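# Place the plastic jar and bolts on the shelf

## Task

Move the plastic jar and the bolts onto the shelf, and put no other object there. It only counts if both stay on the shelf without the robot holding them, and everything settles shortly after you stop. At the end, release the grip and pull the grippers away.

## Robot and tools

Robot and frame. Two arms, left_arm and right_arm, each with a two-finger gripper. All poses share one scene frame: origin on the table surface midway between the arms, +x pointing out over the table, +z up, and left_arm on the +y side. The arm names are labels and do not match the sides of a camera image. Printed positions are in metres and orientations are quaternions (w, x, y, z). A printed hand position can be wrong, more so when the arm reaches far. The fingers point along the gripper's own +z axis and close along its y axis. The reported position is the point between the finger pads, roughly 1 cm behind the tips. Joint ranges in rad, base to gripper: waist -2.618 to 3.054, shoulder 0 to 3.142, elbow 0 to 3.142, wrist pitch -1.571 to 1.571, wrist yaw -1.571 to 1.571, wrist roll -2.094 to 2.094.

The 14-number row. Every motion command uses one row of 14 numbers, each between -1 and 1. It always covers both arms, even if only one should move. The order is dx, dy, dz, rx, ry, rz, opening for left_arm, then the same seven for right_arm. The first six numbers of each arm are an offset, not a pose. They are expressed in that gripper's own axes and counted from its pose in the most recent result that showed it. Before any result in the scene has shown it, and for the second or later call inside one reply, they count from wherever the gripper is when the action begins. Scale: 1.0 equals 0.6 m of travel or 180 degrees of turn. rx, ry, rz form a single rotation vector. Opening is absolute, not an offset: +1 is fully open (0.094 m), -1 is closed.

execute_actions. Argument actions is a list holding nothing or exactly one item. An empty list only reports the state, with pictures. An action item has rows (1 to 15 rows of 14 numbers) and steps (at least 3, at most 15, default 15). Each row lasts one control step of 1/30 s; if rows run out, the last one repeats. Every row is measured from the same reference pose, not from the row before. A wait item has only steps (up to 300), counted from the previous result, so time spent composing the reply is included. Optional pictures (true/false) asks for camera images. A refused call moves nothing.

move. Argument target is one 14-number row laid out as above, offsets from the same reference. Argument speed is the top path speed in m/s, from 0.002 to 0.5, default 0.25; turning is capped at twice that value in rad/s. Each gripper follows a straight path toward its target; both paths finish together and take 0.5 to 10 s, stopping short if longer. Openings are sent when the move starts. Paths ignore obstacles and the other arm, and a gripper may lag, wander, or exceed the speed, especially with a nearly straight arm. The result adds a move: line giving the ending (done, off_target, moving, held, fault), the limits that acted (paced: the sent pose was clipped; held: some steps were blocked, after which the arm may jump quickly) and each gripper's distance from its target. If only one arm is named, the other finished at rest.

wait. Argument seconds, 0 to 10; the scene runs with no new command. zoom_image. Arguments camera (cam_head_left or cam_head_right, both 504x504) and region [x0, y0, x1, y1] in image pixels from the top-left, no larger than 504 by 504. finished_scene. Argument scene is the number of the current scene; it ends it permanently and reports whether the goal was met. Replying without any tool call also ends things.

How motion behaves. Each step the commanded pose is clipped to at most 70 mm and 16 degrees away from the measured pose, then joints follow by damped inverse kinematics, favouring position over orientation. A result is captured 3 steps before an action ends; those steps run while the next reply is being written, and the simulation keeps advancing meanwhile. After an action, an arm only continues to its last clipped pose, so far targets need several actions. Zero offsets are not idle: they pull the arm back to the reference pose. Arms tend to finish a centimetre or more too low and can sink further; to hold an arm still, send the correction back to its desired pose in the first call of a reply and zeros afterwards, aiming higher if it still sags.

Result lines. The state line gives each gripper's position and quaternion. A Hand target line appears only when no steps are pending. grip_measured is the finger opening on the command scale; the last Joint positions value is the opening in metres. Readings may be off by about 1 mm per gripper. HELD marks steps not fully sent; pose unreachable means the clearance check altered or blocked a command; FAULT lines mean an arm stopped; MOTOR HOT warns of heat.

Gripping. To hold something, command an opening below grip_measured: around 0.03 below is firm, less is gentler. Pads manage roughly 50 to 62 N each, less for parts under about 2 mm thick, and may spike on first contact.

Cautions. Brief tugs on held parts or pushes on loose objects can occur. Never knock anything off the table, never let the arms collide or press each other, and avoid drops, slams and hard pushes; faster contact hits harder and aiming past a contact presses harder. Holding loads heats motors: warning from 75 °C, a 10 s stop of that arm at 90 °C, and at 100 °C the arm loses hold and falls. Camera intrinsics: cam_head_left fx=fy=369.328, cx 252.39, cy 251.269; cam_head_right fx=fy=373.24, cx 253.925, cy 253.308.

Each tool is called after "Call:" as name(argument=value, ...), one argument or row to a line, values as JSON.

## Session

Call:
execute_actions(
  actions=[],
)

Scene clock: 0.00 s of 5100.00 s.
left_arm: end_effector_position=(+0.3665, +0.2413, +0.1444) grip_measured=+1.000 end_effector_quat_wxyz=(+0.338, -0.048, +0.937, -0.081) | right_arm: end_effector_position=(+0.2092, -0.5955, +0.3911) grip_measured=+1.000 end_effector_quat_wxyz=(+0.630, +0.587, +0.389, +0.328)
Joint positions: left_arm=[-0.563  1.215  0.846 -0.506 -0.151 -0.466  0.094] | right_arm=[-1.231  0.947  0.93   0.03  -0.867  1.477  0.094]
Joint velocities: left_arm=[-0.002 -0.012 -0.022  0.051  0.007 -0.022  0.   ] | right_arm=[-0.007  0.002 -0.007  0.081  0.051 -0.007  0.   ]
Motor temperatures (°C, as the motors report them): left_arm=[21 23 26 26 24 21] | right_arm=[21 22 25 25 23 24]
Hand target (left_arm): +0.369, +0.241, +0.151; +0.347, -0.049, +0.933, -0.083
Hand target (right_arm): +0.209, -0.593, +0.401; +0.641, +0.575, +0.394, +0.322

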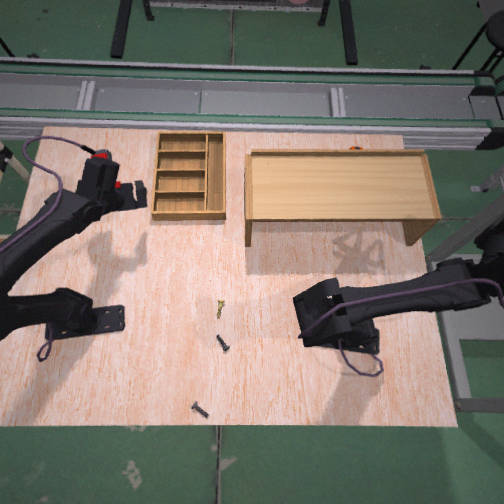

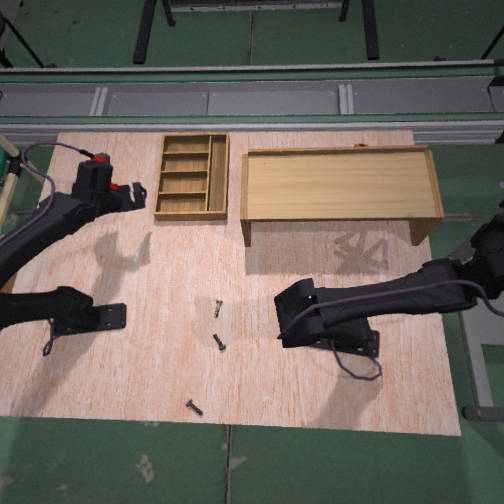

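Call:
move(
  target=[0,0,0,0,0,0,1,0.565,-0.257,-0.41,0.265,0.51,-0.475,1],
)

Scene clock: 5.30 s of 5100.00 s.
left_arm: end_effector_position=(+0.3665, +0.2413, +0.1444) grip_measured=+1.000 end_effector_quat_wxyz=(+0.338, -0.048, +0.937, -0.081) | right_arm: end_effector_position=(+0.1545, -0.1950, +0.1881) grip_measured=+1.000 end_effector_quat_wxyz=(+0.012, +0.017, +1.000, +0.022)
Joint positions: left_arm=[-0.563  1.215  0.846 -0.506 -0.151 -0.466  0.094] | right_arm=[ 0.9    1.257  1.284 -1.549 -0.015  0.793  0.094]
Joint velocities: left_arm=[ 0.007  0.002  0.012 -0.051  0.066 -0.022  0.   ] | right_arm=[ 0.012 -0.007 -0.002  0.037 -0.051 -0.007  0.   ]
Motor temperatures (°C, as the motors report them): left_arm=[21 23 27 26 24 21] | right_arm=[21 22 26 25 23 24]
Hand target (left_arm): +0.366, +0.241, +0.144; +0.338, -0.048, +0.937, -0.081
Hand target (right_arm): +0.156, -0.189, +0.197; +0.021, +0.013, +0.999, +0.036
Off the commanded pose (left_arm): 0.000 m, 0 deg.
Off the commanded pose (right_arm): 0.013 m, 3 deg.
joint sent to its limit (right arm) — the command would take joint 4 (wrist pitch) past its lower limit, so that joint was sent only as far as its limit.
Kept back: nothing.
move: off_target (right_arm)

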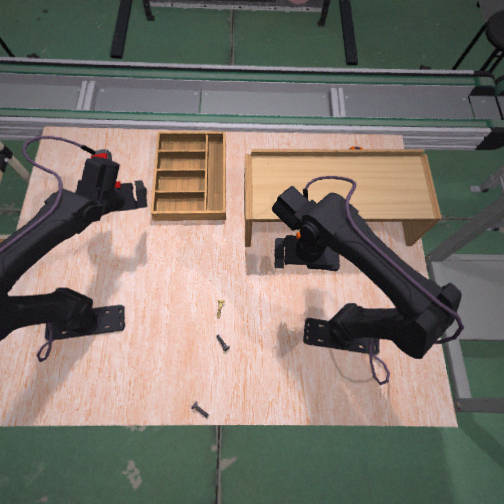

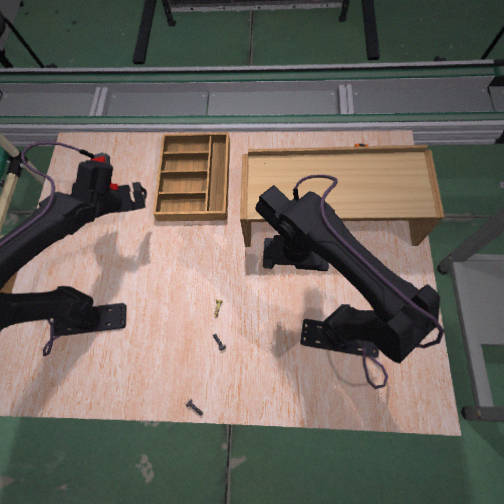

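Call:
move(
  target=[0,0.3,-0.4,0,0,0,1,0.145,0.325,0.24,0.014,0.008,0,0.8],
)

Scene clock: 7.50 s of 5100.00 s.
left_arm: end_effector_position=(+0.2086, +0.4488, +0.2950) grip_measured=+1.000 end_effector_quat_wxyz=(+0.356, -0.082, +0.931, +0.001) | right_arm: end_effector_position=(+0.0702, -0.0078, +0.0359) grip_measured=+0.803 end_effector_quat_wxyz=(-0.012, +0.017, +1.000, -0.024)
Joint positions: left_arm=[ 0.955  0.957  1.389 -1.559  0.598  0.786  0.094] | right_arm=[ 1.536  1.89   1.305 -1.036 -0.016  1.427  0.085]
Joint velocities: left_arm=[-0.002  0.012 -0.007  0.007 -0.007  0.022  0.   ] | right_arm=[-0.017  0.007  0.012 -0.095 -0.022  0.022 -0.   ]
Motor temperatures (°C, as the motors report them): left_arm=[21 23 27 27 25 21] | right_arm=[21 22 26 25 23 24]
Hand target (left_arm): +0.210, +0.444, +0.298; +0.364, -0.075, +0.928, -0.004
Hand target (right_arm): +0.071, +0.005, +0.045; -0.006, +0.017, +1.000, -0.002
Off the commanded pose (left_arm): 0.003 m, 10 deg.
Off the commanded pose (right_arm): 0.024 m, 3 deg.
joint sent to its limit (left arm) — the command would take joint 4 (wrist pitch) past its lower limit, so that joint was sent only as far as its limit.
Kept back: nothing.
move: off_target (left_arm, right_arm); limits=paced

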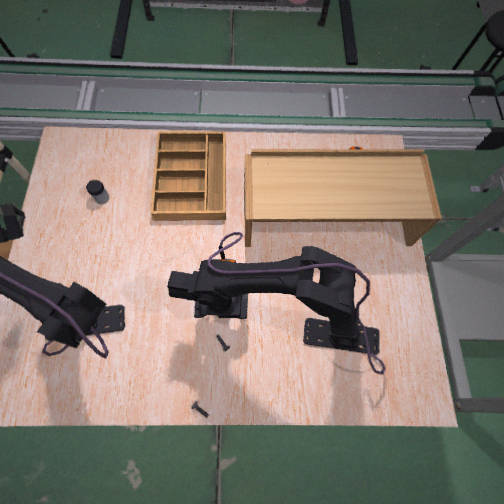

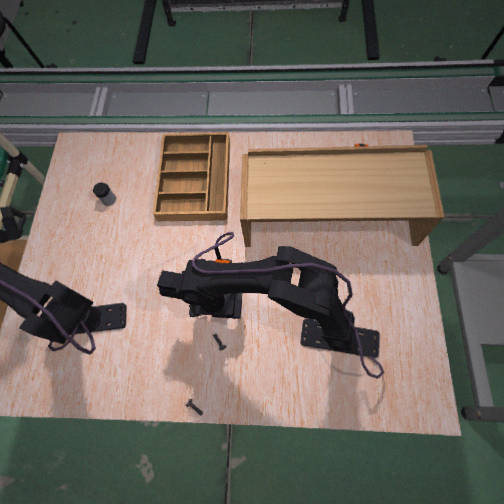

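Call:
move(
  target=[-0.018,-0.163,0.42,0,0.232,0.053,1,0,0.015,0.045,0,0,0,0.8],
)

Call:
move(
  target=[0,0,0,0,0,0,1,0,0,0.004,0,0,0,-1],
)

Call:
move(
  target=[0,0,0,0,0,0,1,-0.15,-0.25,-0.43,0,0,0,-1],
)

Scene clock: 9.77 s of 5100.00 s.
left_arm: end_effector_position=(+0.3887, +0.3704, +0.1043) grip_measured=+1.000 end_effector_quat_wxyz=(-0.020, -0.007, +1.000, -0.006) | right_arm: end_effector_position=(+0.0719, +0.0021, +0.0117) grip_measured=+0.803 end_effector_quat_wxyz=(-0.011, +0.017, +1.000, -0.020)
Joint positions: left_arm=[-0.09   1.877  1.566 -1.3    0.01   0.041  0.094] | right_arm=[ 1.536  1.953  1.29  -0.95  -0.016  1.428  0.085]
Joint velocities: left_arm=[-0.002 -0.002  0.007 -0.066 -0.007 -0.095  0.   ] | right_arm=[-0.012 -0.002 -0.007 -0.051 -0.022 -0.037  0.001]
Motor temperatures (°C, as the motors report them): left_arm=[21 23 27 26 25 21] | right_arm=[21 23 26 25 23 24]
Hand target (left_arm): +0.394, +0.370, +0.115; -0.005, -0.006, +1.000, -0.000
Hand target (right_arm): +0.070, -0.001, +0.008; -0.012, +0.017, +0.999, -0.024
Off the commanded pose (left_arm): 0.018 m, 3 deg.
Off the commanded pose (right_arm): 0.004 m, 0 deg.
Kept back: nothing.
move: off_target (left_arm)

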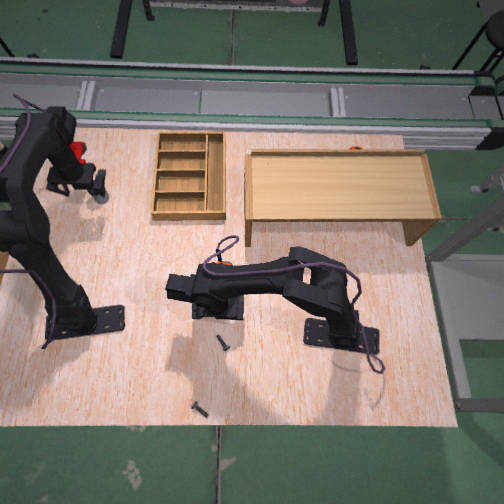

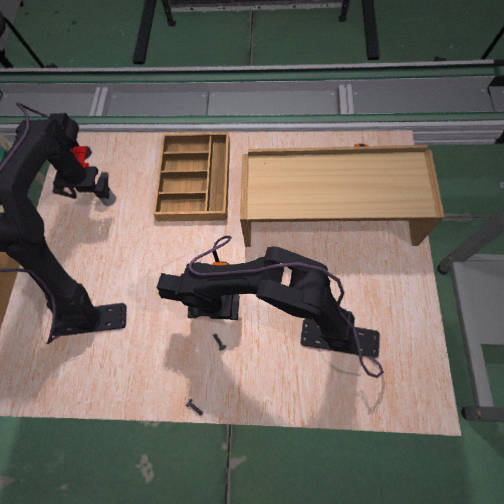

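Scene clock: 10.47 s of 5100.00 s.
left_arm: end_effector_position=(+0.3887, +0.3704, +0.1043) grip_measured=+1.000 end_effector_quat_wxyz=(-0.020, -0.007, +1.000, -0.006) | right_arm: end_effector_position=(+0.0720, +0.0024, +0.0117) grip_measured=-0.868 end_effector_quat_wxyz=(-0.011, +0.017, +1.000, -0.019)
Joint positions: left_arm=[-0.09   1.877  1.566 -1.3    0.01   0.041  0.094] | right_arm=[ 1.536  1.953  1.29  -0.949 -0.016  1.428  0.006]
Joint velocities: left_arm=[ 0.007  0.002 -0.017  0.007 -0.051  0.007  0.   ] | right_arm=[ 0.017 -0.007  0.002  0.022  0.037  0.037  0.001]
Motor temperatures (°C, as the motors report them): left_arm=[21 23 27 26 25 21] | right_arm=[21 23 26 25 23 24]
Hand target (left_arm): +0.389, +0.370, +0.104; -0.019, -0.007, +1.000, -0.006
Hand target (right_arm): +0.072, +0.002, +0.009; -0.011, +0.017, +1.000, -0.020
Off the commanded pose (left_arm): 0.000 m, 0 deg.
Off the commanded pose (right_arm): 0.002 m, 0 deg.
Kept back: nothing.
move: done

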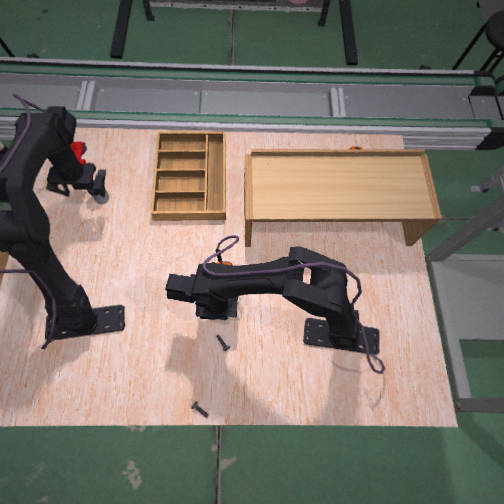

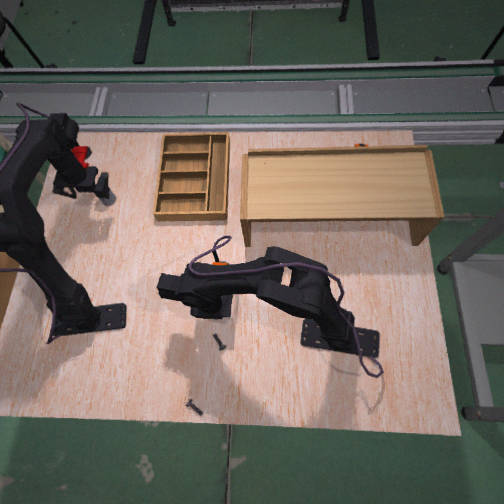

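Scene clock: 12.40 s of 5100.00 s.
left_arm: end_effector_position=(+0.3887, +0.3704, +0.1043) grip_measured=+1.000 end_effector_quat_wxyz=(-0.020, -0.007, +1.000, -0.006) | right_arm: end_effector_position=(+0.1609, -0.1331, +0.2718) grip_measured=-0.868 end_effector_quat_wxyz=(+0.094, +0.017, +0.986, +0.140)
Joint positions: left_arm=[-0.09   1.877  1.566 -1.3    0.01   0.041  0.094] | right_arm=[ 1.069  1.297  1.614 -1.55  -0.011  0.964  0.006]
Joint velocities: left_arm=[-0.012  0.002 -0.012 -0.051 -0.007 -0.081  0.   ] | right_arm=[-0.002 -0.012 -0.012  0.066 -0.037 -0.051 -0.001]
Motor temperatures (°C, as the motors report them): left_arm=[21 23 27 26 25 21] | right_arm=[21 23 26 25 23 24]
Hand target (left_arm): +0.389, +0.370, +0.104; -0.020, -0.007, +1.000, -0.006
Hand target (right_arm): +0.165, -0.134, +0.279; +0.106, +0.016, +0.984, +0.144
Off the commanded pose (left_arm): 0.000 m, 0 deg.
Off the commanded pose (right_arm): 0.008 m, 22 deg; orientation clipped at the last step of the last action.
joint sent to its limit (right arm) — the command would take joint 4 (wrist pitch) past its lower limit, so that joint was sent only as far as its limit.
Kept back: nothing.
move: off_target (right_arm); limits=paced

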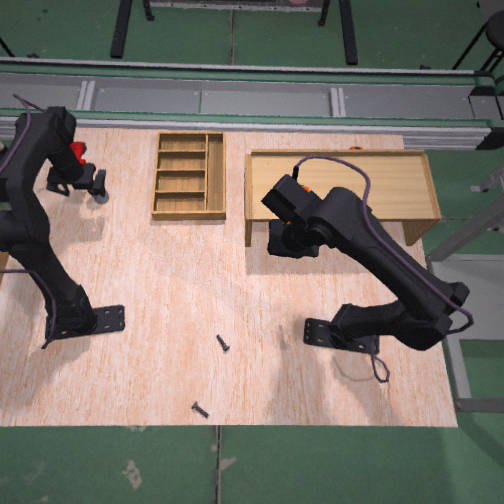

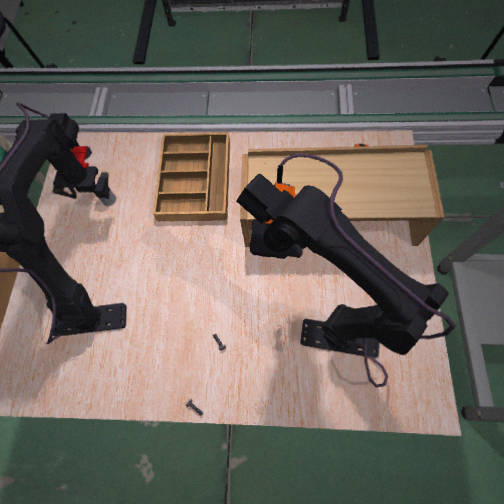

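Call:
move(
  target=[-0.05,-0.033,-0.01,0,0,0,1,-0.325,-0.483,0.012,0.09,0.058,0,-1],
)

Scene clock: 14.60 s of 5100.00 s.
left_arm: end_effector_position=(+0.4133, +0.3547, +0.1039) grip_measured=+1.000 end_effector_quat_wxyz=(-0.028, -0.009, +1.000, -0.005) | right_arm: end_effector_position=(+0.3566, -0.4229, +0.2107) grip_measured=-0.868 end_effector_quat_wxyz=(+0.058, +0.023, +0.998, -0.009)
Joint positions: left_arm=[-0.137  1.989  1.717 -1.355  0.01  -0.01   0.094] | right_arm=[-0.131  1.821  1.916 -1.549 -0.011 -0.226  0.006]
Joint velocities: left_arm=[-0.007 -0.012 -0.002  0.051 -0.051  0.051  0.   ] | right_arm=[-0.002 -0.007  0.007 -0.066 -0.125 -0.037 -0.   ]
Motor temperatures (°C, as the motors report them): left_arm=[21 24 27 26 25 21] | right_arm=[21 23 26 25 23 24]
Hand target (left_arm): +0.419, +0.351, +0.109; -0.020, -0.007, +1.000, -0.006
Hand target (right_arm): +0.359, -0.426, +0.224; +0.077, +0.020, +0.997, -0.020
Off the commanded pose (left_arm): 0.009 m, 1 deg.
Off the commanded pose (right_arm): 0.010 m, 7 deg.
joint sent to its limit (right arm) — the command would take joint 4 (wrist pitch) past its lower limit, so that joint was sent only as far as its limit.
Kept back: nothing.
move: off_target (right_arm)

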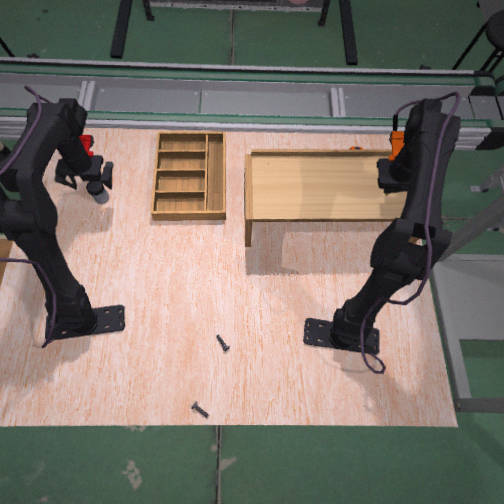

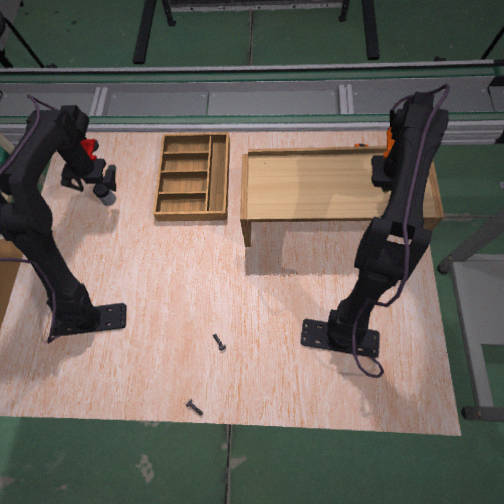

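Call:
move(
  target=[0,0,0.12,0,0,0,1,0,0,0.028,0,0,0,-1],
  speed=0.07,
)

Call:
move(
  target=[0,0,0,0,0,0,-1,0,0,0,0,0,0,0.6],
)

Call:
move(
  target=[0,0,-0.12,0,0,0,-1,0,0,-0.1,0,0,0,0.6],
)

Call:
move(
  target=[0.4,-0.5,0,0,0,0,-1,0.4,0.3,-0.06,0,0,0,0.6],
)

Scene clock: 16.37 s of 5100.00 s.
left_arm: end_effector_position=(+0.4092, +0.3547, +0.0348) grip_measured=+1.000 end_effector_quat_wxyz=(-0.029, -0.010, +1.000, -0.005) | right_arm: end_effector_position=(+0.3560, -0.4228, +0.1919) grip_measured=-0.868 end_effector_quat_wxyz=(+0.046, +0.022, +0.999, -0.006)
Joint positions: left_arm=[-0.137  2.02   1.484 -1.093  0.01  -0.011  0.094] | right_arm=[-0.131  1.821  1.841 -1.499 -0.011 -0.228  0.006]
Joint velocities: left_arm=[ 0.002 -0.002  0.002 -0.007 -0.037 -0.037  0.   ] | right_arm=[-0.002  0.012 -0.007 -0.007  0.007 -0.007  0.   ]
Motor temperatures (°C, as the motors report them): left_arm=[21 24 27 26 25 21] | right_arm=[21 23 26 25 23 24]
Hand target (left_arm): +0.409, +0.355, +0.032; -0.028, -0.010, +1.000, -0.005
Hand target (right_arm): +0.358, -0.423, +0.194; +0.058, +0.023, +0.998, -0.009
Off the commanded pose (left_arm): 0.003 m, 0 deg.
Off the commanded pose (right_arm): 0.003 m, 1 deg.
Kept back: nothing.
move: done

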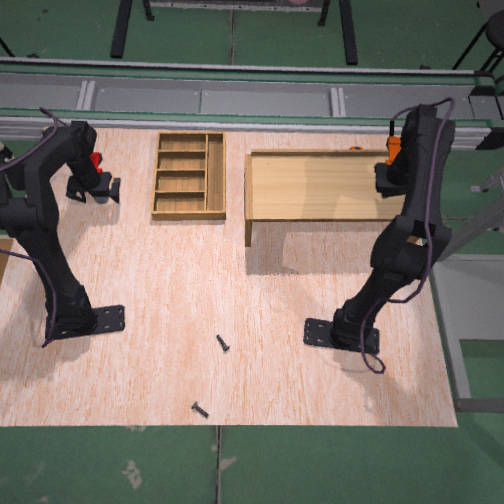

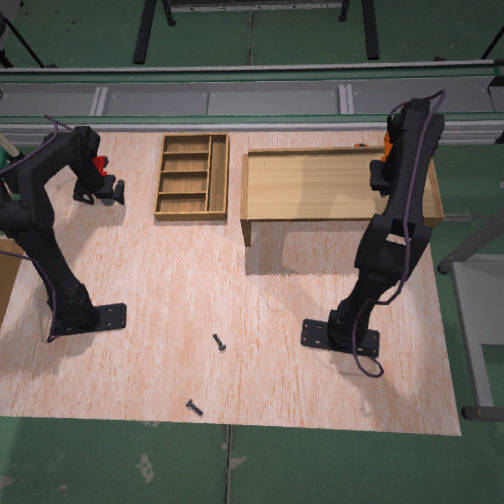

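Scene clock: 16.87 s of 5100.00 s.
left_arm: end_effector_position=(+0.4092, +0.3548, +0.0348) grip_measured=-0.124 end_effector_quat_wxyz=(-0.029, -0.009, +1.000, -0.005) | right_arm: end_effector_position=(+0.3560, -0.4228, +0.1919) grip_measured=+0.597 end_effector_quat_wxyz=(+0.046, +0.022, +0.999, -0.006)
Joint positions: left_arm=[-0.137  2.02   1.484 -1.093  0.01  -0.01   0.041] | right_arm=[-0.131  1.821  1.841 -1.499 -0.011 -0.228  0.075]
Joint velocities: left_arm=[ 0.007  0.002 -0.022 -0.037 -0.051 -0.081 -0.   ] | right_arm=[-0.007 -0.002 -0.002 -0.007 -0.022 -0.037  0.001]
Motor temperatures (°C, as the motors report them): left_arm=[21 24 27 26 25 21] | right_arm=[21 23 26 25 23 24]
Hand target (left_arm): +0.409, +0.355, +0.035; -0.029, -0.010, +1.000, -0.005
Hand target (right_arm): +0.356, -0.423, +0.192; +0.046, +0.022, +0.999, -0.006
Off the commanded pose (left_arm): 0.000 m, 0 deg.
Off the commanded pose (right_arm): 0.000 m, 0 deg.
Kept back: nothing.
move: done

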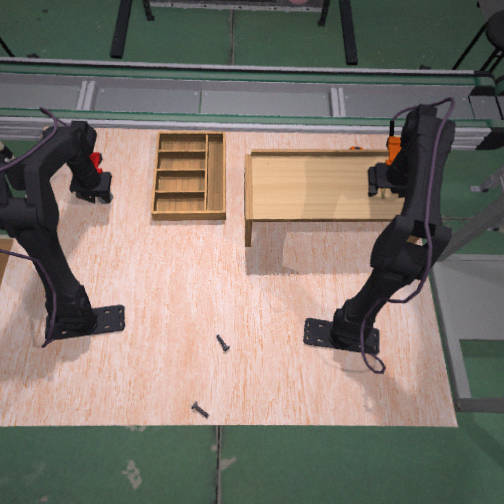

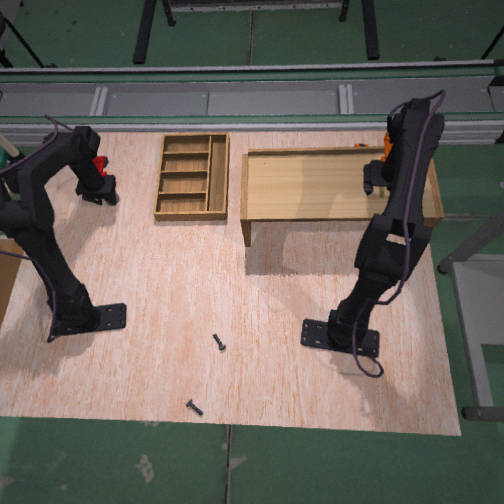

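Scene clock: 17.93 s of 5100.00 s.
left_arm: end_effector_position=(+0.4079, +0.3548, +0.0944) grip_measured=-0.124 end_effector_quat_wxyz=(-0.047, -0.010, +0.999, -0.005) | right_arm: end_effector_position=(+0.3505, -0.4213, +0.2412) grip_measured=+0.597 end_effector_quat_wxyz=(+0.104, +0.021, +0.994, -0.021)
Joint positions: left_arm=[-0.137  2.008  1.704 -1.361  0.01  -0.01   0.041] | right_arm=[-0.131  1.741  1.931 -1.548 -0.011 -0.228  0.075]
Joint velocities: left_arm=[-0.002 -0.007 -0.017  0.022 -0.022  0.007 -0.002] | right_arm=[ 0.007 -0.002 -0.007 -0.066 -0.051 -0.007 -0.   ]
Motor temperatures (°C, as the motors report them): left_arm=[21 24 28 26 25 21] | right_arm=[21 23 26 25 23 24]
Hand target (left_arm): +0.413, +0.354, +0.107; -0.029, -0.009, +1.000, -0.005
Hand target (right_arm): +0.351, -0.421, +0.252; +0.119, +0.021, +0.992, -0.025
Off the commanded pose (left_arm): 0.013 m, 2 deg.
Off the commanded pose (right_arm): 0.010 m, 7 deg.
joint sent to its limit (right arm) — the command would take joint 4 (wrist pitch) past its lower limit, so that joint was sent only as far as its limit.
Kept back: nothing.
move: off_target (left_arm, right_arm)

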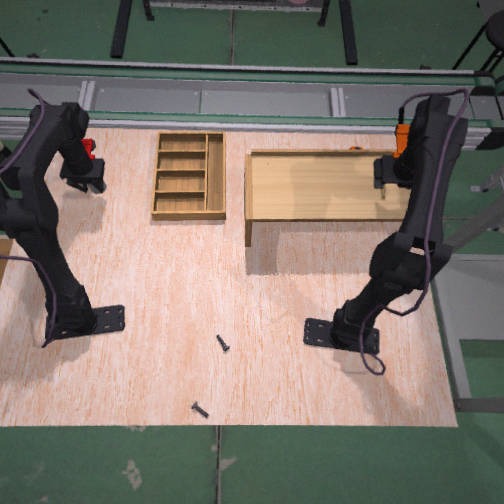

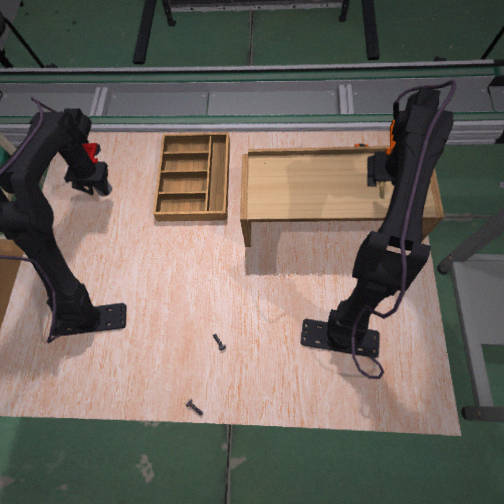

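Scene clock: 20.33 s of 5100.00 s.
left_arm: end_effector_position=(+0.1639, +0.0594, +0.1089) grip_measured=-0.125 end_effector_quat_wxyz=(-0.063, -0.007, +0.998, +0.004) | right_arm: end_effector_position=(+0.1105, -0.2240, +0.2241) grip_measured=+0.597 end_effector_quat_wxyz=(+0.144, +0.006, +0.982, +0.125)
Joint positions: left_arm=[-1.28   1.792  1.471 -1.309  0.111 -1.145  0.041] | right_arm=[ 1.098  0.833  1.186 -1.551  0.092  0.951  0.075]
Joint velocities: left_arm=[ 0.007  0.007 -0.002 -0.037 -0.051  0.066  0.   ] | right_arm=[-0.002 -0.022  0.007  0.022  0.007  0.081  0.001]
Motor temperatures (°C, as the motors report them): left_arm=[21 25 28 26 25 21] | right_arm=[21 23 26 25 23 24]
Hand target (left_arm): +0.167, +0.056, +0.116; -0.055, -0.009, +0.998, -0.002
Hand target (right_arm): +0.110, -0.228, +0.222; +0.150, +0.006, +0.981, +0.121
Off the commanded pose (left_arm): 0.018 m, 2 deg.
Off the commanded pose (right_arm): 0.010 m, 18 deg; orientation clipped at the last step of the last action.
joint sent to its limit (right arm) — the command would take joint 4 (wrist pitch) past its lower limit, so that joint was sent only as far as its limit.
Kept back: nothing.
move: off_target (left_arm, right_arm); limits=paced

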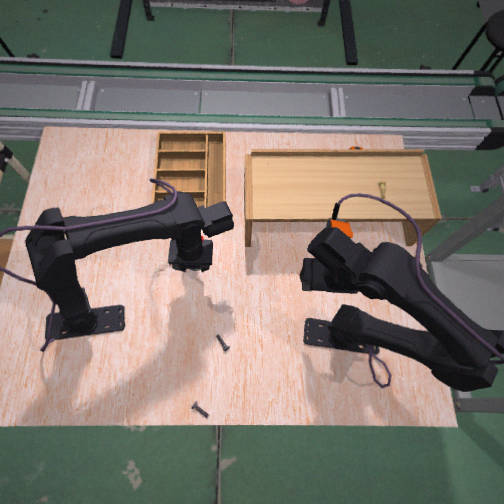

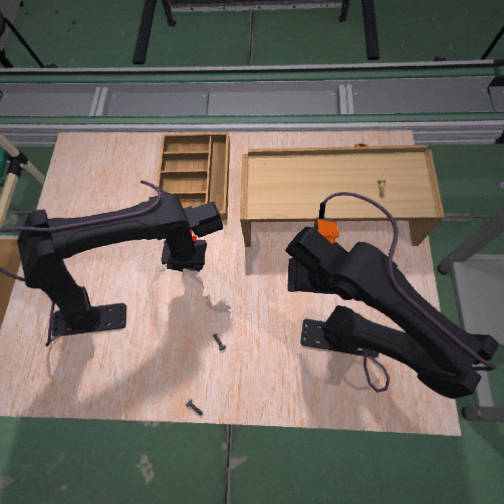

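Call:
move(
  target=[0,-0.05,0.122,0,-0.02,0,-1,0,0,0,0,0,0,0.6],
  speed=0.07,
)

Call:
move(
  target=[0,0,0,0,0,0,1,0,0,0,0,0,0,0.6],
)

Call:
move(
  target=[0,0,-0.13,0,0,0,1,0,0,0,0,0,0,0.6],
)

Call:
move(
  target=[-0.2,0.5,0,0,0,0,1,0,0,0,0,0,0,0.6],
)

Scene clock: 22.17 s of 5100.00 s.
left_arm: end_effector_position=(+0.1560, +0.0296, +0.0374) grip_measured=-0.124 end_effector_quat_wxyz=(-0.040, -0.008, +0.999, +0.001) | right_arm: end_effector_position=(+0.1106, -0.2240, +0.2241) grip_measured=+0.597 end_effector_quat_wxyz=(+0.144, +0.007, +0.982, +0.125)
Joint positions: left_arm=[-1.356  1.915  1.344 -1.029  0.075 -1.227  0.041] | right_arm=[ 1.098  0.833  1.186 -1.551  0.092  0.954  0.075]
Joint velocities: left_arm=[ 0.007 -0.007  0.012 -0.037 -0.037 -0.007 -0.   ] | right_arm=[-0.002 -0.002  0.007 -0.095  0.007  0.007 -0.001]
Motor temperatures (°C, as the motors report them): left_arm=[21 25 28 26 25 21] | right_arm=[21 23 26 25 23 24]
Hand target (left_arm): +0.156, +0.031, +0.036; -0.032, -0.006, +0.999, +0.004
Hand target (right_arm): +0.111, -0.224, +0.224; +0.144, +0.006, +0.982, +0.125
Off the commanded pose (left_arm): 0.002 m, 1 deg.
Off the commanded pose (right_arm): 0.000 m, 0 deg.
Kept back: nothing.
move: done

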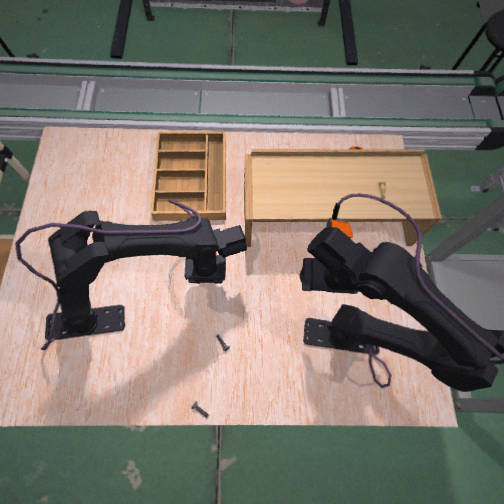

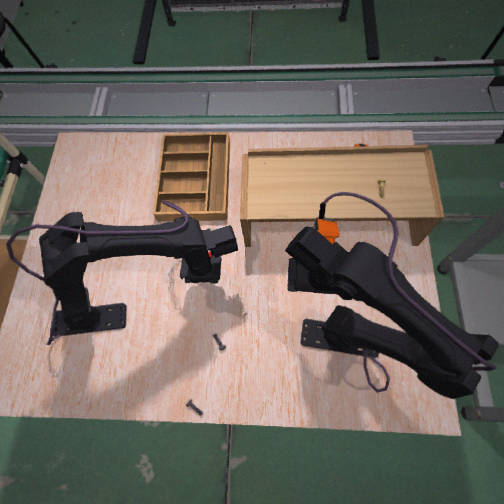

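Scene clock: 22.67 s of 5100.00 s.
left_arm: end_effector_position=(+0.1560, +0.0296, +0.0374) grip_measured=+1.000 end_effector_quat_wxyz=(-0.040, -0.008, +0.999, +0.001) | right_arm: end_effector_position=(+0.1106, -0.2240, +0.2241) grip_measured=+0.597 end_effector_quat_wxyz=(+0.144, +0.007, +0.982, +0.125)
Joint positions: left_arm=[-1.356  1.915  1.344 -1.029  0.075 -1.227  0.094] | right_arm=[ 1.098  0.833  1.186 -1.551  0.092  0.954  0.075]
Joint velocities: left_arm=[-0.002  0.007 -0.007  0.022 -0.022  0.007  0.   ] | right_arm=[ 0.007 -0.022 -0.022  0.037 -0.022 -0.007 -0.001]
Motor temperatures (°C, as the motors report them): left_arm=[21 25 28 26 25 21] | right_arm=[21 23 26 25 23 24]
Hand target (left_arm): +0.156, +0.030, +0.037; -0.040, -0.008, +0.999, +0.001
Hand target (right_arm): +0.111, -0.224, +0.224; +0.144, +0.007, +0.982, +0.125
Off the commanded pose (left_arm): 0.000 m, 0 deg.
Off the commanded pose (right_arm): 0.000 m, 0 deg.
Kept back: nothing.
move: done

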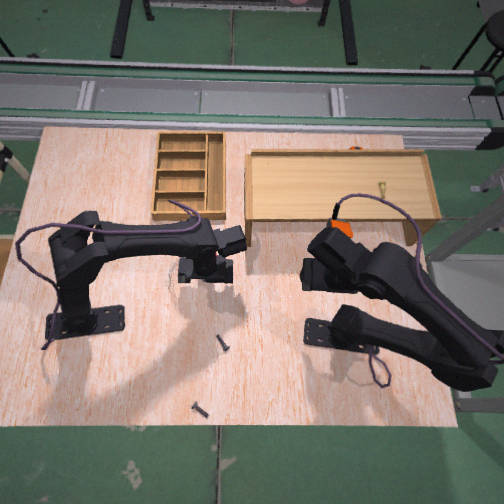

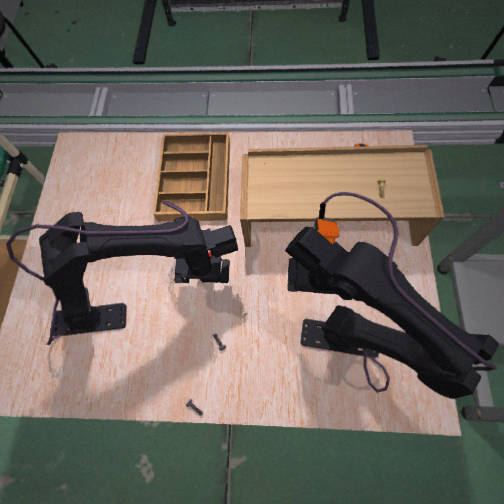

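Scene clock: 23.77 s of 5100.00 s.
left_arm: end_effector_position=(+0.1560, +0.0296, +0.1072) grip_measured=+1.000 end_effector_quat_wxyz=(-0.043, -0.004, +0.999, +0.008) | right_arm: end_effector_position=(+0.1106, -0.2240, +0.2241) grip_measured=+0.597 end_effector_quat_wxyz=(+0.144, +0.007, +0.982, +0.125)
Joint positions: left_arm=[-1.356  1.878  1.576 -1.314  0.075 -1.219  0.094] | right_arm=[ 1.098  0.833  1.186 -1.551  0.092  0.954  0.075]
Joint velocities: left_arm=[ 0.002  0.017  0.002 -0.022  0.022 -0.007  0.   ] | right_arm=[ 0.017  0.007 -0.017  0.022 -0.022  0.007  0.   ]
Motor temperatures (°C, as the motors report them): left_arm=[21 25 28 26 25 21] | right_arm=[21 23 26 25 23 24]
Hand target (left_arm): +0.161, +0.029, +0.115; -0.040, -0.008, +0.999, +0.000
Hand target (right_arm): +0.111, -0.224, +0.224; +0.144, +0.007, +0.982, +0.125
Off the commanded pose (left_arm): 0.010 m, 1 deg.
Off the commanded pose (right_arm): 0.000 m, 0 deg.
Kept back: nothing.
move: done

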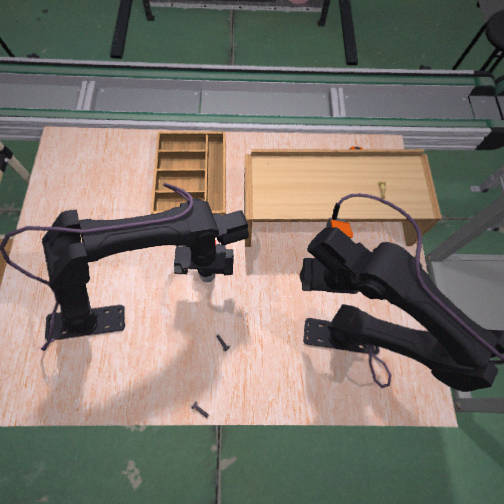

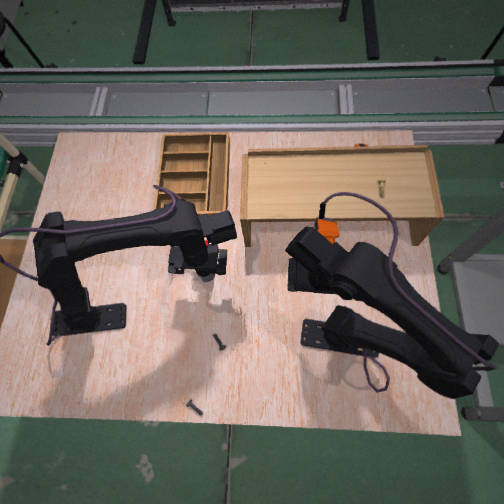

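Scene clock: 25.77 s of 5100.00 s.
left_arm: end_effector_position=(+0.2747, +0.3256, +0.1027) grip_measured=+1.000 end_effector_quat_wxyz=(-0.039, -0.005, +0.999, +0.004) | right_arm: end_effector_position=(+0.1106, -0.2240, +0.2241) grip_measured=+0.597 end_effector_quat_wxyz=(+0.144, +0.007, +0.982, +0.125)
Joint positions: left_arm=[-0.266  1.486  1.121 -1.284  0.002 -0.131  0.094] | right_arm=[ 1.098  0.833  1.186 -1.551  0.092  0.954  0.075]
Joint velocities: left_arm=[-0.002 -0.002 -0.007 -0.007 -0.051 -0.037  0.   ] | right_arm=[-0.012 -0.002  0.002 -0.022  0.022  0.081 -0.   ]
Motor temperatures (°C, as the motors report them): left_arm=[21 25 28 26 25 21] | right_arm=[21 23 26 25 23 24]
Hand target (left_arm): +0.280, +0.327, +0.105; -0.036, -0.005, +0.999, +0.004
Hand target (right_arm): +0.111, -0.224, +0.224; +0.144, +0.007, +0.982, +0.125
Off the commanded pose (left_arm): 0.005 m, 1 deg.
Off the commanded pose (right_arm): 0.000 m, 0 deg.
Kept back: nothing.
move: done

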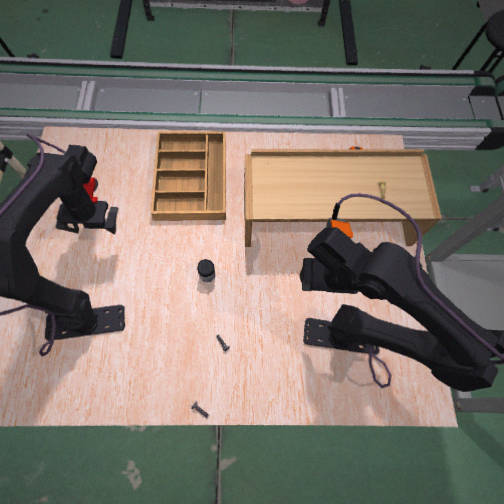

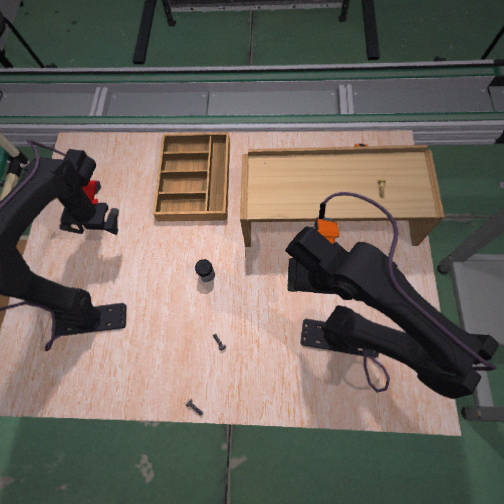

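Call:
move(
  target=[0,0,0,0,0,0,1,-0.018,0.387,0.277,0.08,0.091,0,1],
)

Scene clock: 27.90 s of 5100.00 s.
left_arm: end_effector_position=(+0.2747, +0.3256, +0.1027) grip_measured=+1.000 end_effector_quat_wxyz=(-0.039, -0.004, +0.999, +0.004) | right_arm: end_effector_position=(+0.1626, +0.0330, +0.1068) grip_measured=+1.000 end_effector_quat_wxyz=(-0.005, +0.012, +1.000, -0.018)
Joint positions: left_arm=[-0.266  1.486  1.121 -1.284  0.002 -0.128  0.094] | right_arm=[ 1.33   2.084  1.87  -1.394  0.005  1.211  0.094]
Joint velocities: left_arm=[ 0.002 -0.002  0.002  0.022  0.022  0.007  0.   ] | right_arm=[ 0.007 -0.007 -0.027 -0.066 -0.051 -0.051  0.   ]
Motor temperatures (°C, as the motors report them): left_arm=[21 25 28 26 25 21] | right_arm=[21 23 26 25 23 24]
Hand target (left_arm): +0.275, +0.326, +0.103; -0.039, -0.005, +0.999, +0.004
Hand target (right_arm): +0.160, +0.038, +0.121; -0.000, +0.011, +1.000, -0.001
Off the commanded pose (left_arm): 0.000 m, 0 deg.
Off the commanded pose (right_arm): 0.025 m, 2 deg.
Kept back: nothing.
move: off_target (right_arm)

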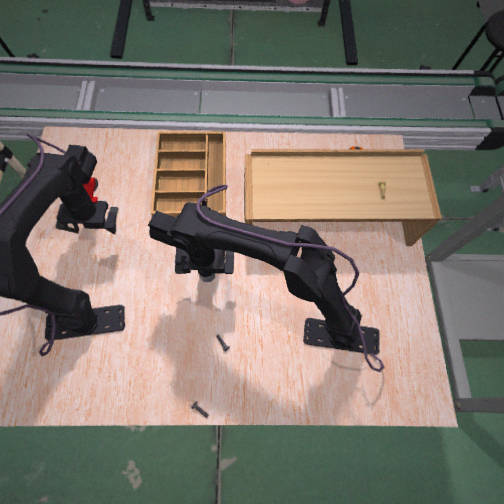

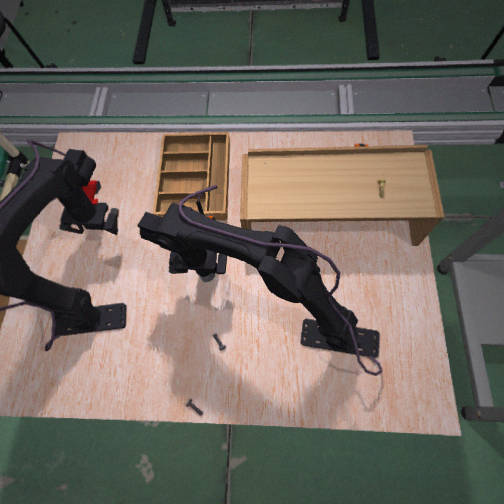

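Call:
move(
  target=[0,0,0,0,0,0,1,0,0.01,0.125,0,0,0,1],
  speed=0.07,
)

Call:
move(
  target=[0,0,0,0,0,0,1,0,0,0,0,0,0,-1],
)

Call:
move(
  target=[0,0,0,0,0,0,1,0,-0.25,-0.41,0,0,0,-1],
)

Scene clock: 29.73 s of 5100.00 s.
left_arm: end_effector_position=(+0.2747, +0.3256, +0.1027) grip_measured=+1.000 end_effector_quat_wxyz=(-0.039, -0.004, +0.999, +0.004) | right_arm: end_effector_position=(+0.1633, +0.0346, +0.0313) grip_measured=+1.000 end_effector_quat_wxyz=(-0.006, +0.012, +1.000, -0.021)
Joint positions: left_arm=[-0.266  1.486  1.121 -1.284  0.002 -0.128  0.094] | right_arm=[ 1.33   2.133  1.643 -1.124  0.005  1.211  0.094]
Joint velocities: left_arm=[ 0.002 -0.007  0.002  0.037 -0.037  0.007  0.   ] | right_arm=[ 0.017 -0.017 -0.002  0.007 -0.022 -0.007  0.   ]
Motor temperatures (°C, as the motors report them): left_arm=[21 25 28 26 25 21] | right_arm=[21 24 26 25 23 24]
Hand target (left_arm): +0.275, +0.326, +0.103; -0.039, -0.004, +0.999, +0.004
Hand target (right_arm): +0.163, +0.035, +0.031; -0.005, +0.012, +1.000, -0.019
Off the commanded pose (left_arm): 0.000 m, 0 deg.
Off the commanded pose (right_arm): 0.002 m, 0 deg.
Kept back: nothing.
move: done

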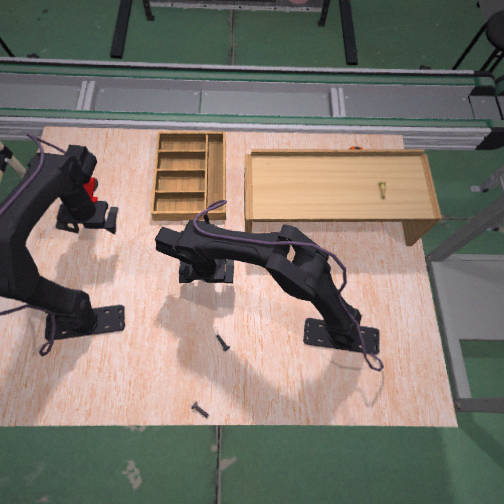

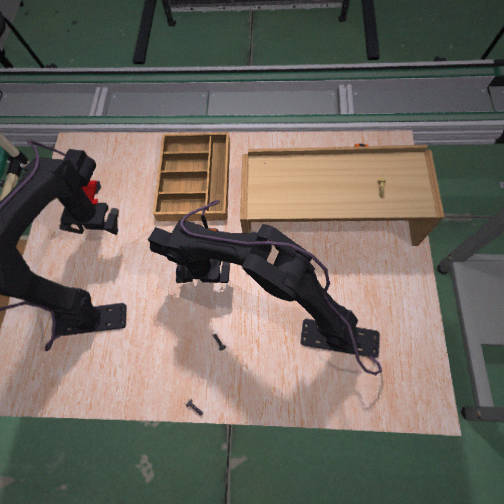

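Scene clock: 30.23 s of 5100.00 s.
left_arm: end_effector_position=(+0.2747, +0.3256, +0.1027) grip_measured=+1.000 end_effector_quat_wxyz=(-0.039, -0.004, +0.999, +0.004) | right_arm: end_effector_position=(+0.1632, +0.0348, +0.0313) grip_measured=-0.102 end_effector_quat_wxyz=(-0.006, +0.012, +1.000, -0.021)
Joint positions: left_arm=[-0.266  1.486  1.121 -1.284  0.002 -0.128  0.094] | right_arm=[ 1.33   2.133  1.643 -1.124  0.004  1.211  0.042]
Joint velocities: left_arm=[-0.002  0.002  0.007  0.022 -0.007  0.037  0.   ] | right_arm=[-0.002  0.007  0.002 -0.081 -0.022 -0.007 -0.001]
Motor temperatures (°C, as the motors report them): left_arm=[21 25 28 26 25 21] | right_arm=[21 24 26 25 23 24]
Hand target (left_arm): +0.275, +0.326, +0.103; -0.039, -0.004, +0.999, +0.004
Hand target (right_arm): +0.163, +0.035, +0.031; -0.006, +0.012, +1.000, -0.021
Off the commanded pose (left_arm): 0.000 m, 0 deg.
Off the commanded pose (right_arm): 0.000 m, 0 deg.
Kept back: nothing.
move: done

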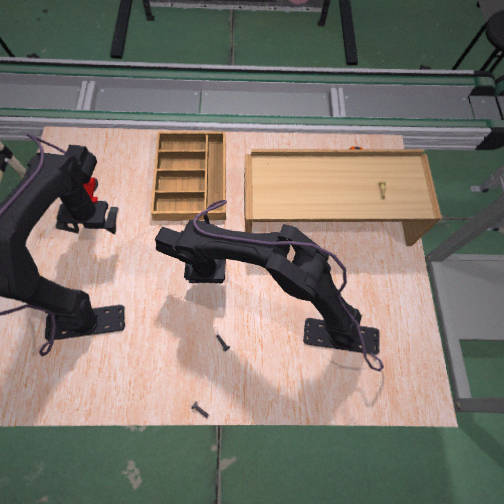

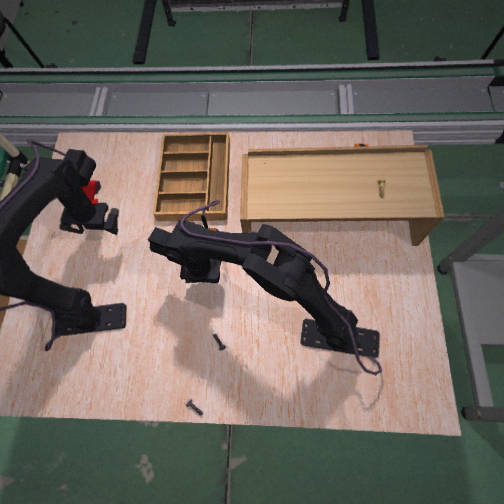

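Scene clock: 31.87 s of 5100.00 s.
left_arm: end_effector_position=(+0.2747, +0.3256, +0.1027) grip_measured=+1.000 end_effector_quat_wxyz=(-0.039, -0.004, +0.999, +0.004) | right_arm: end_effector_position=(+0.1603, -0.0992, +0.2793) grip_measured=-0.103 end_effector_quat_wxyz=(+0.090, +0.011, +0.985, +0.144)
Joint positions: left_arm=[-0.266  1.486  1.121 -1.284  0.002 -0.128  0.094] | right_arm=[ 1.155  1.404  1.727 -1.551  0.003  1.034  0.042]
Joint velocities: left_arm=[-0.002 -0.002  0.002 -0.007  0.022  0.037  0.   ] | right_arm=[-0.007  0.007  0.017 -0.007  0.022  0.022 -0.001]
Motor temperatures (°C, as the motors report them): left_arm=[21 25 28 26 25 21] | right_arm=[21 24 27 25 23 24]
Hand target (left_arm): +0.275, +0.326, +0.103; -0.039, -0.004, +0.999, +0.004
Hand target (right_arm): +0.164, -0.100, +0.288; +0.101, +0.009, +0.983, +0.154
Off the commanded pose (left_arm): 0.000 m, 0 deg.
Off the commanded pose (right_arm): 0.007 m, 22 deg; orientation clipped at the last step of the last action.
joint sent to its limit (right arm) — the command would take joint 4 (wrist pitch) past its lower limit, so that joint was sent only as far as its limit.
Kept back: nothing.
move: off_target (right_arm); limits=paced

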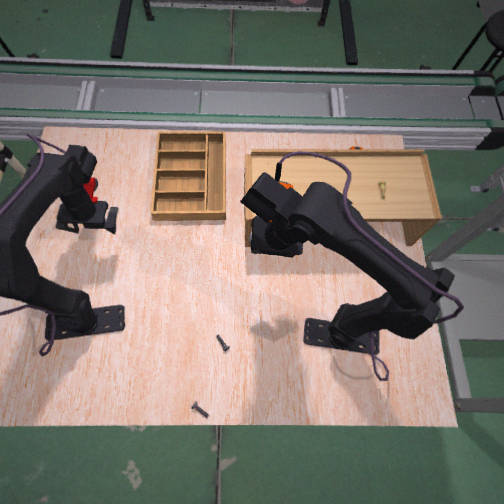

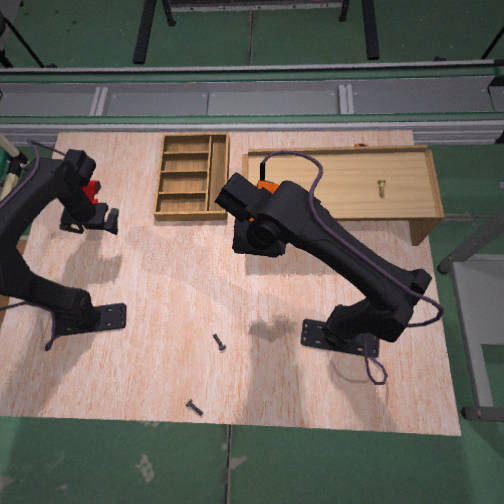

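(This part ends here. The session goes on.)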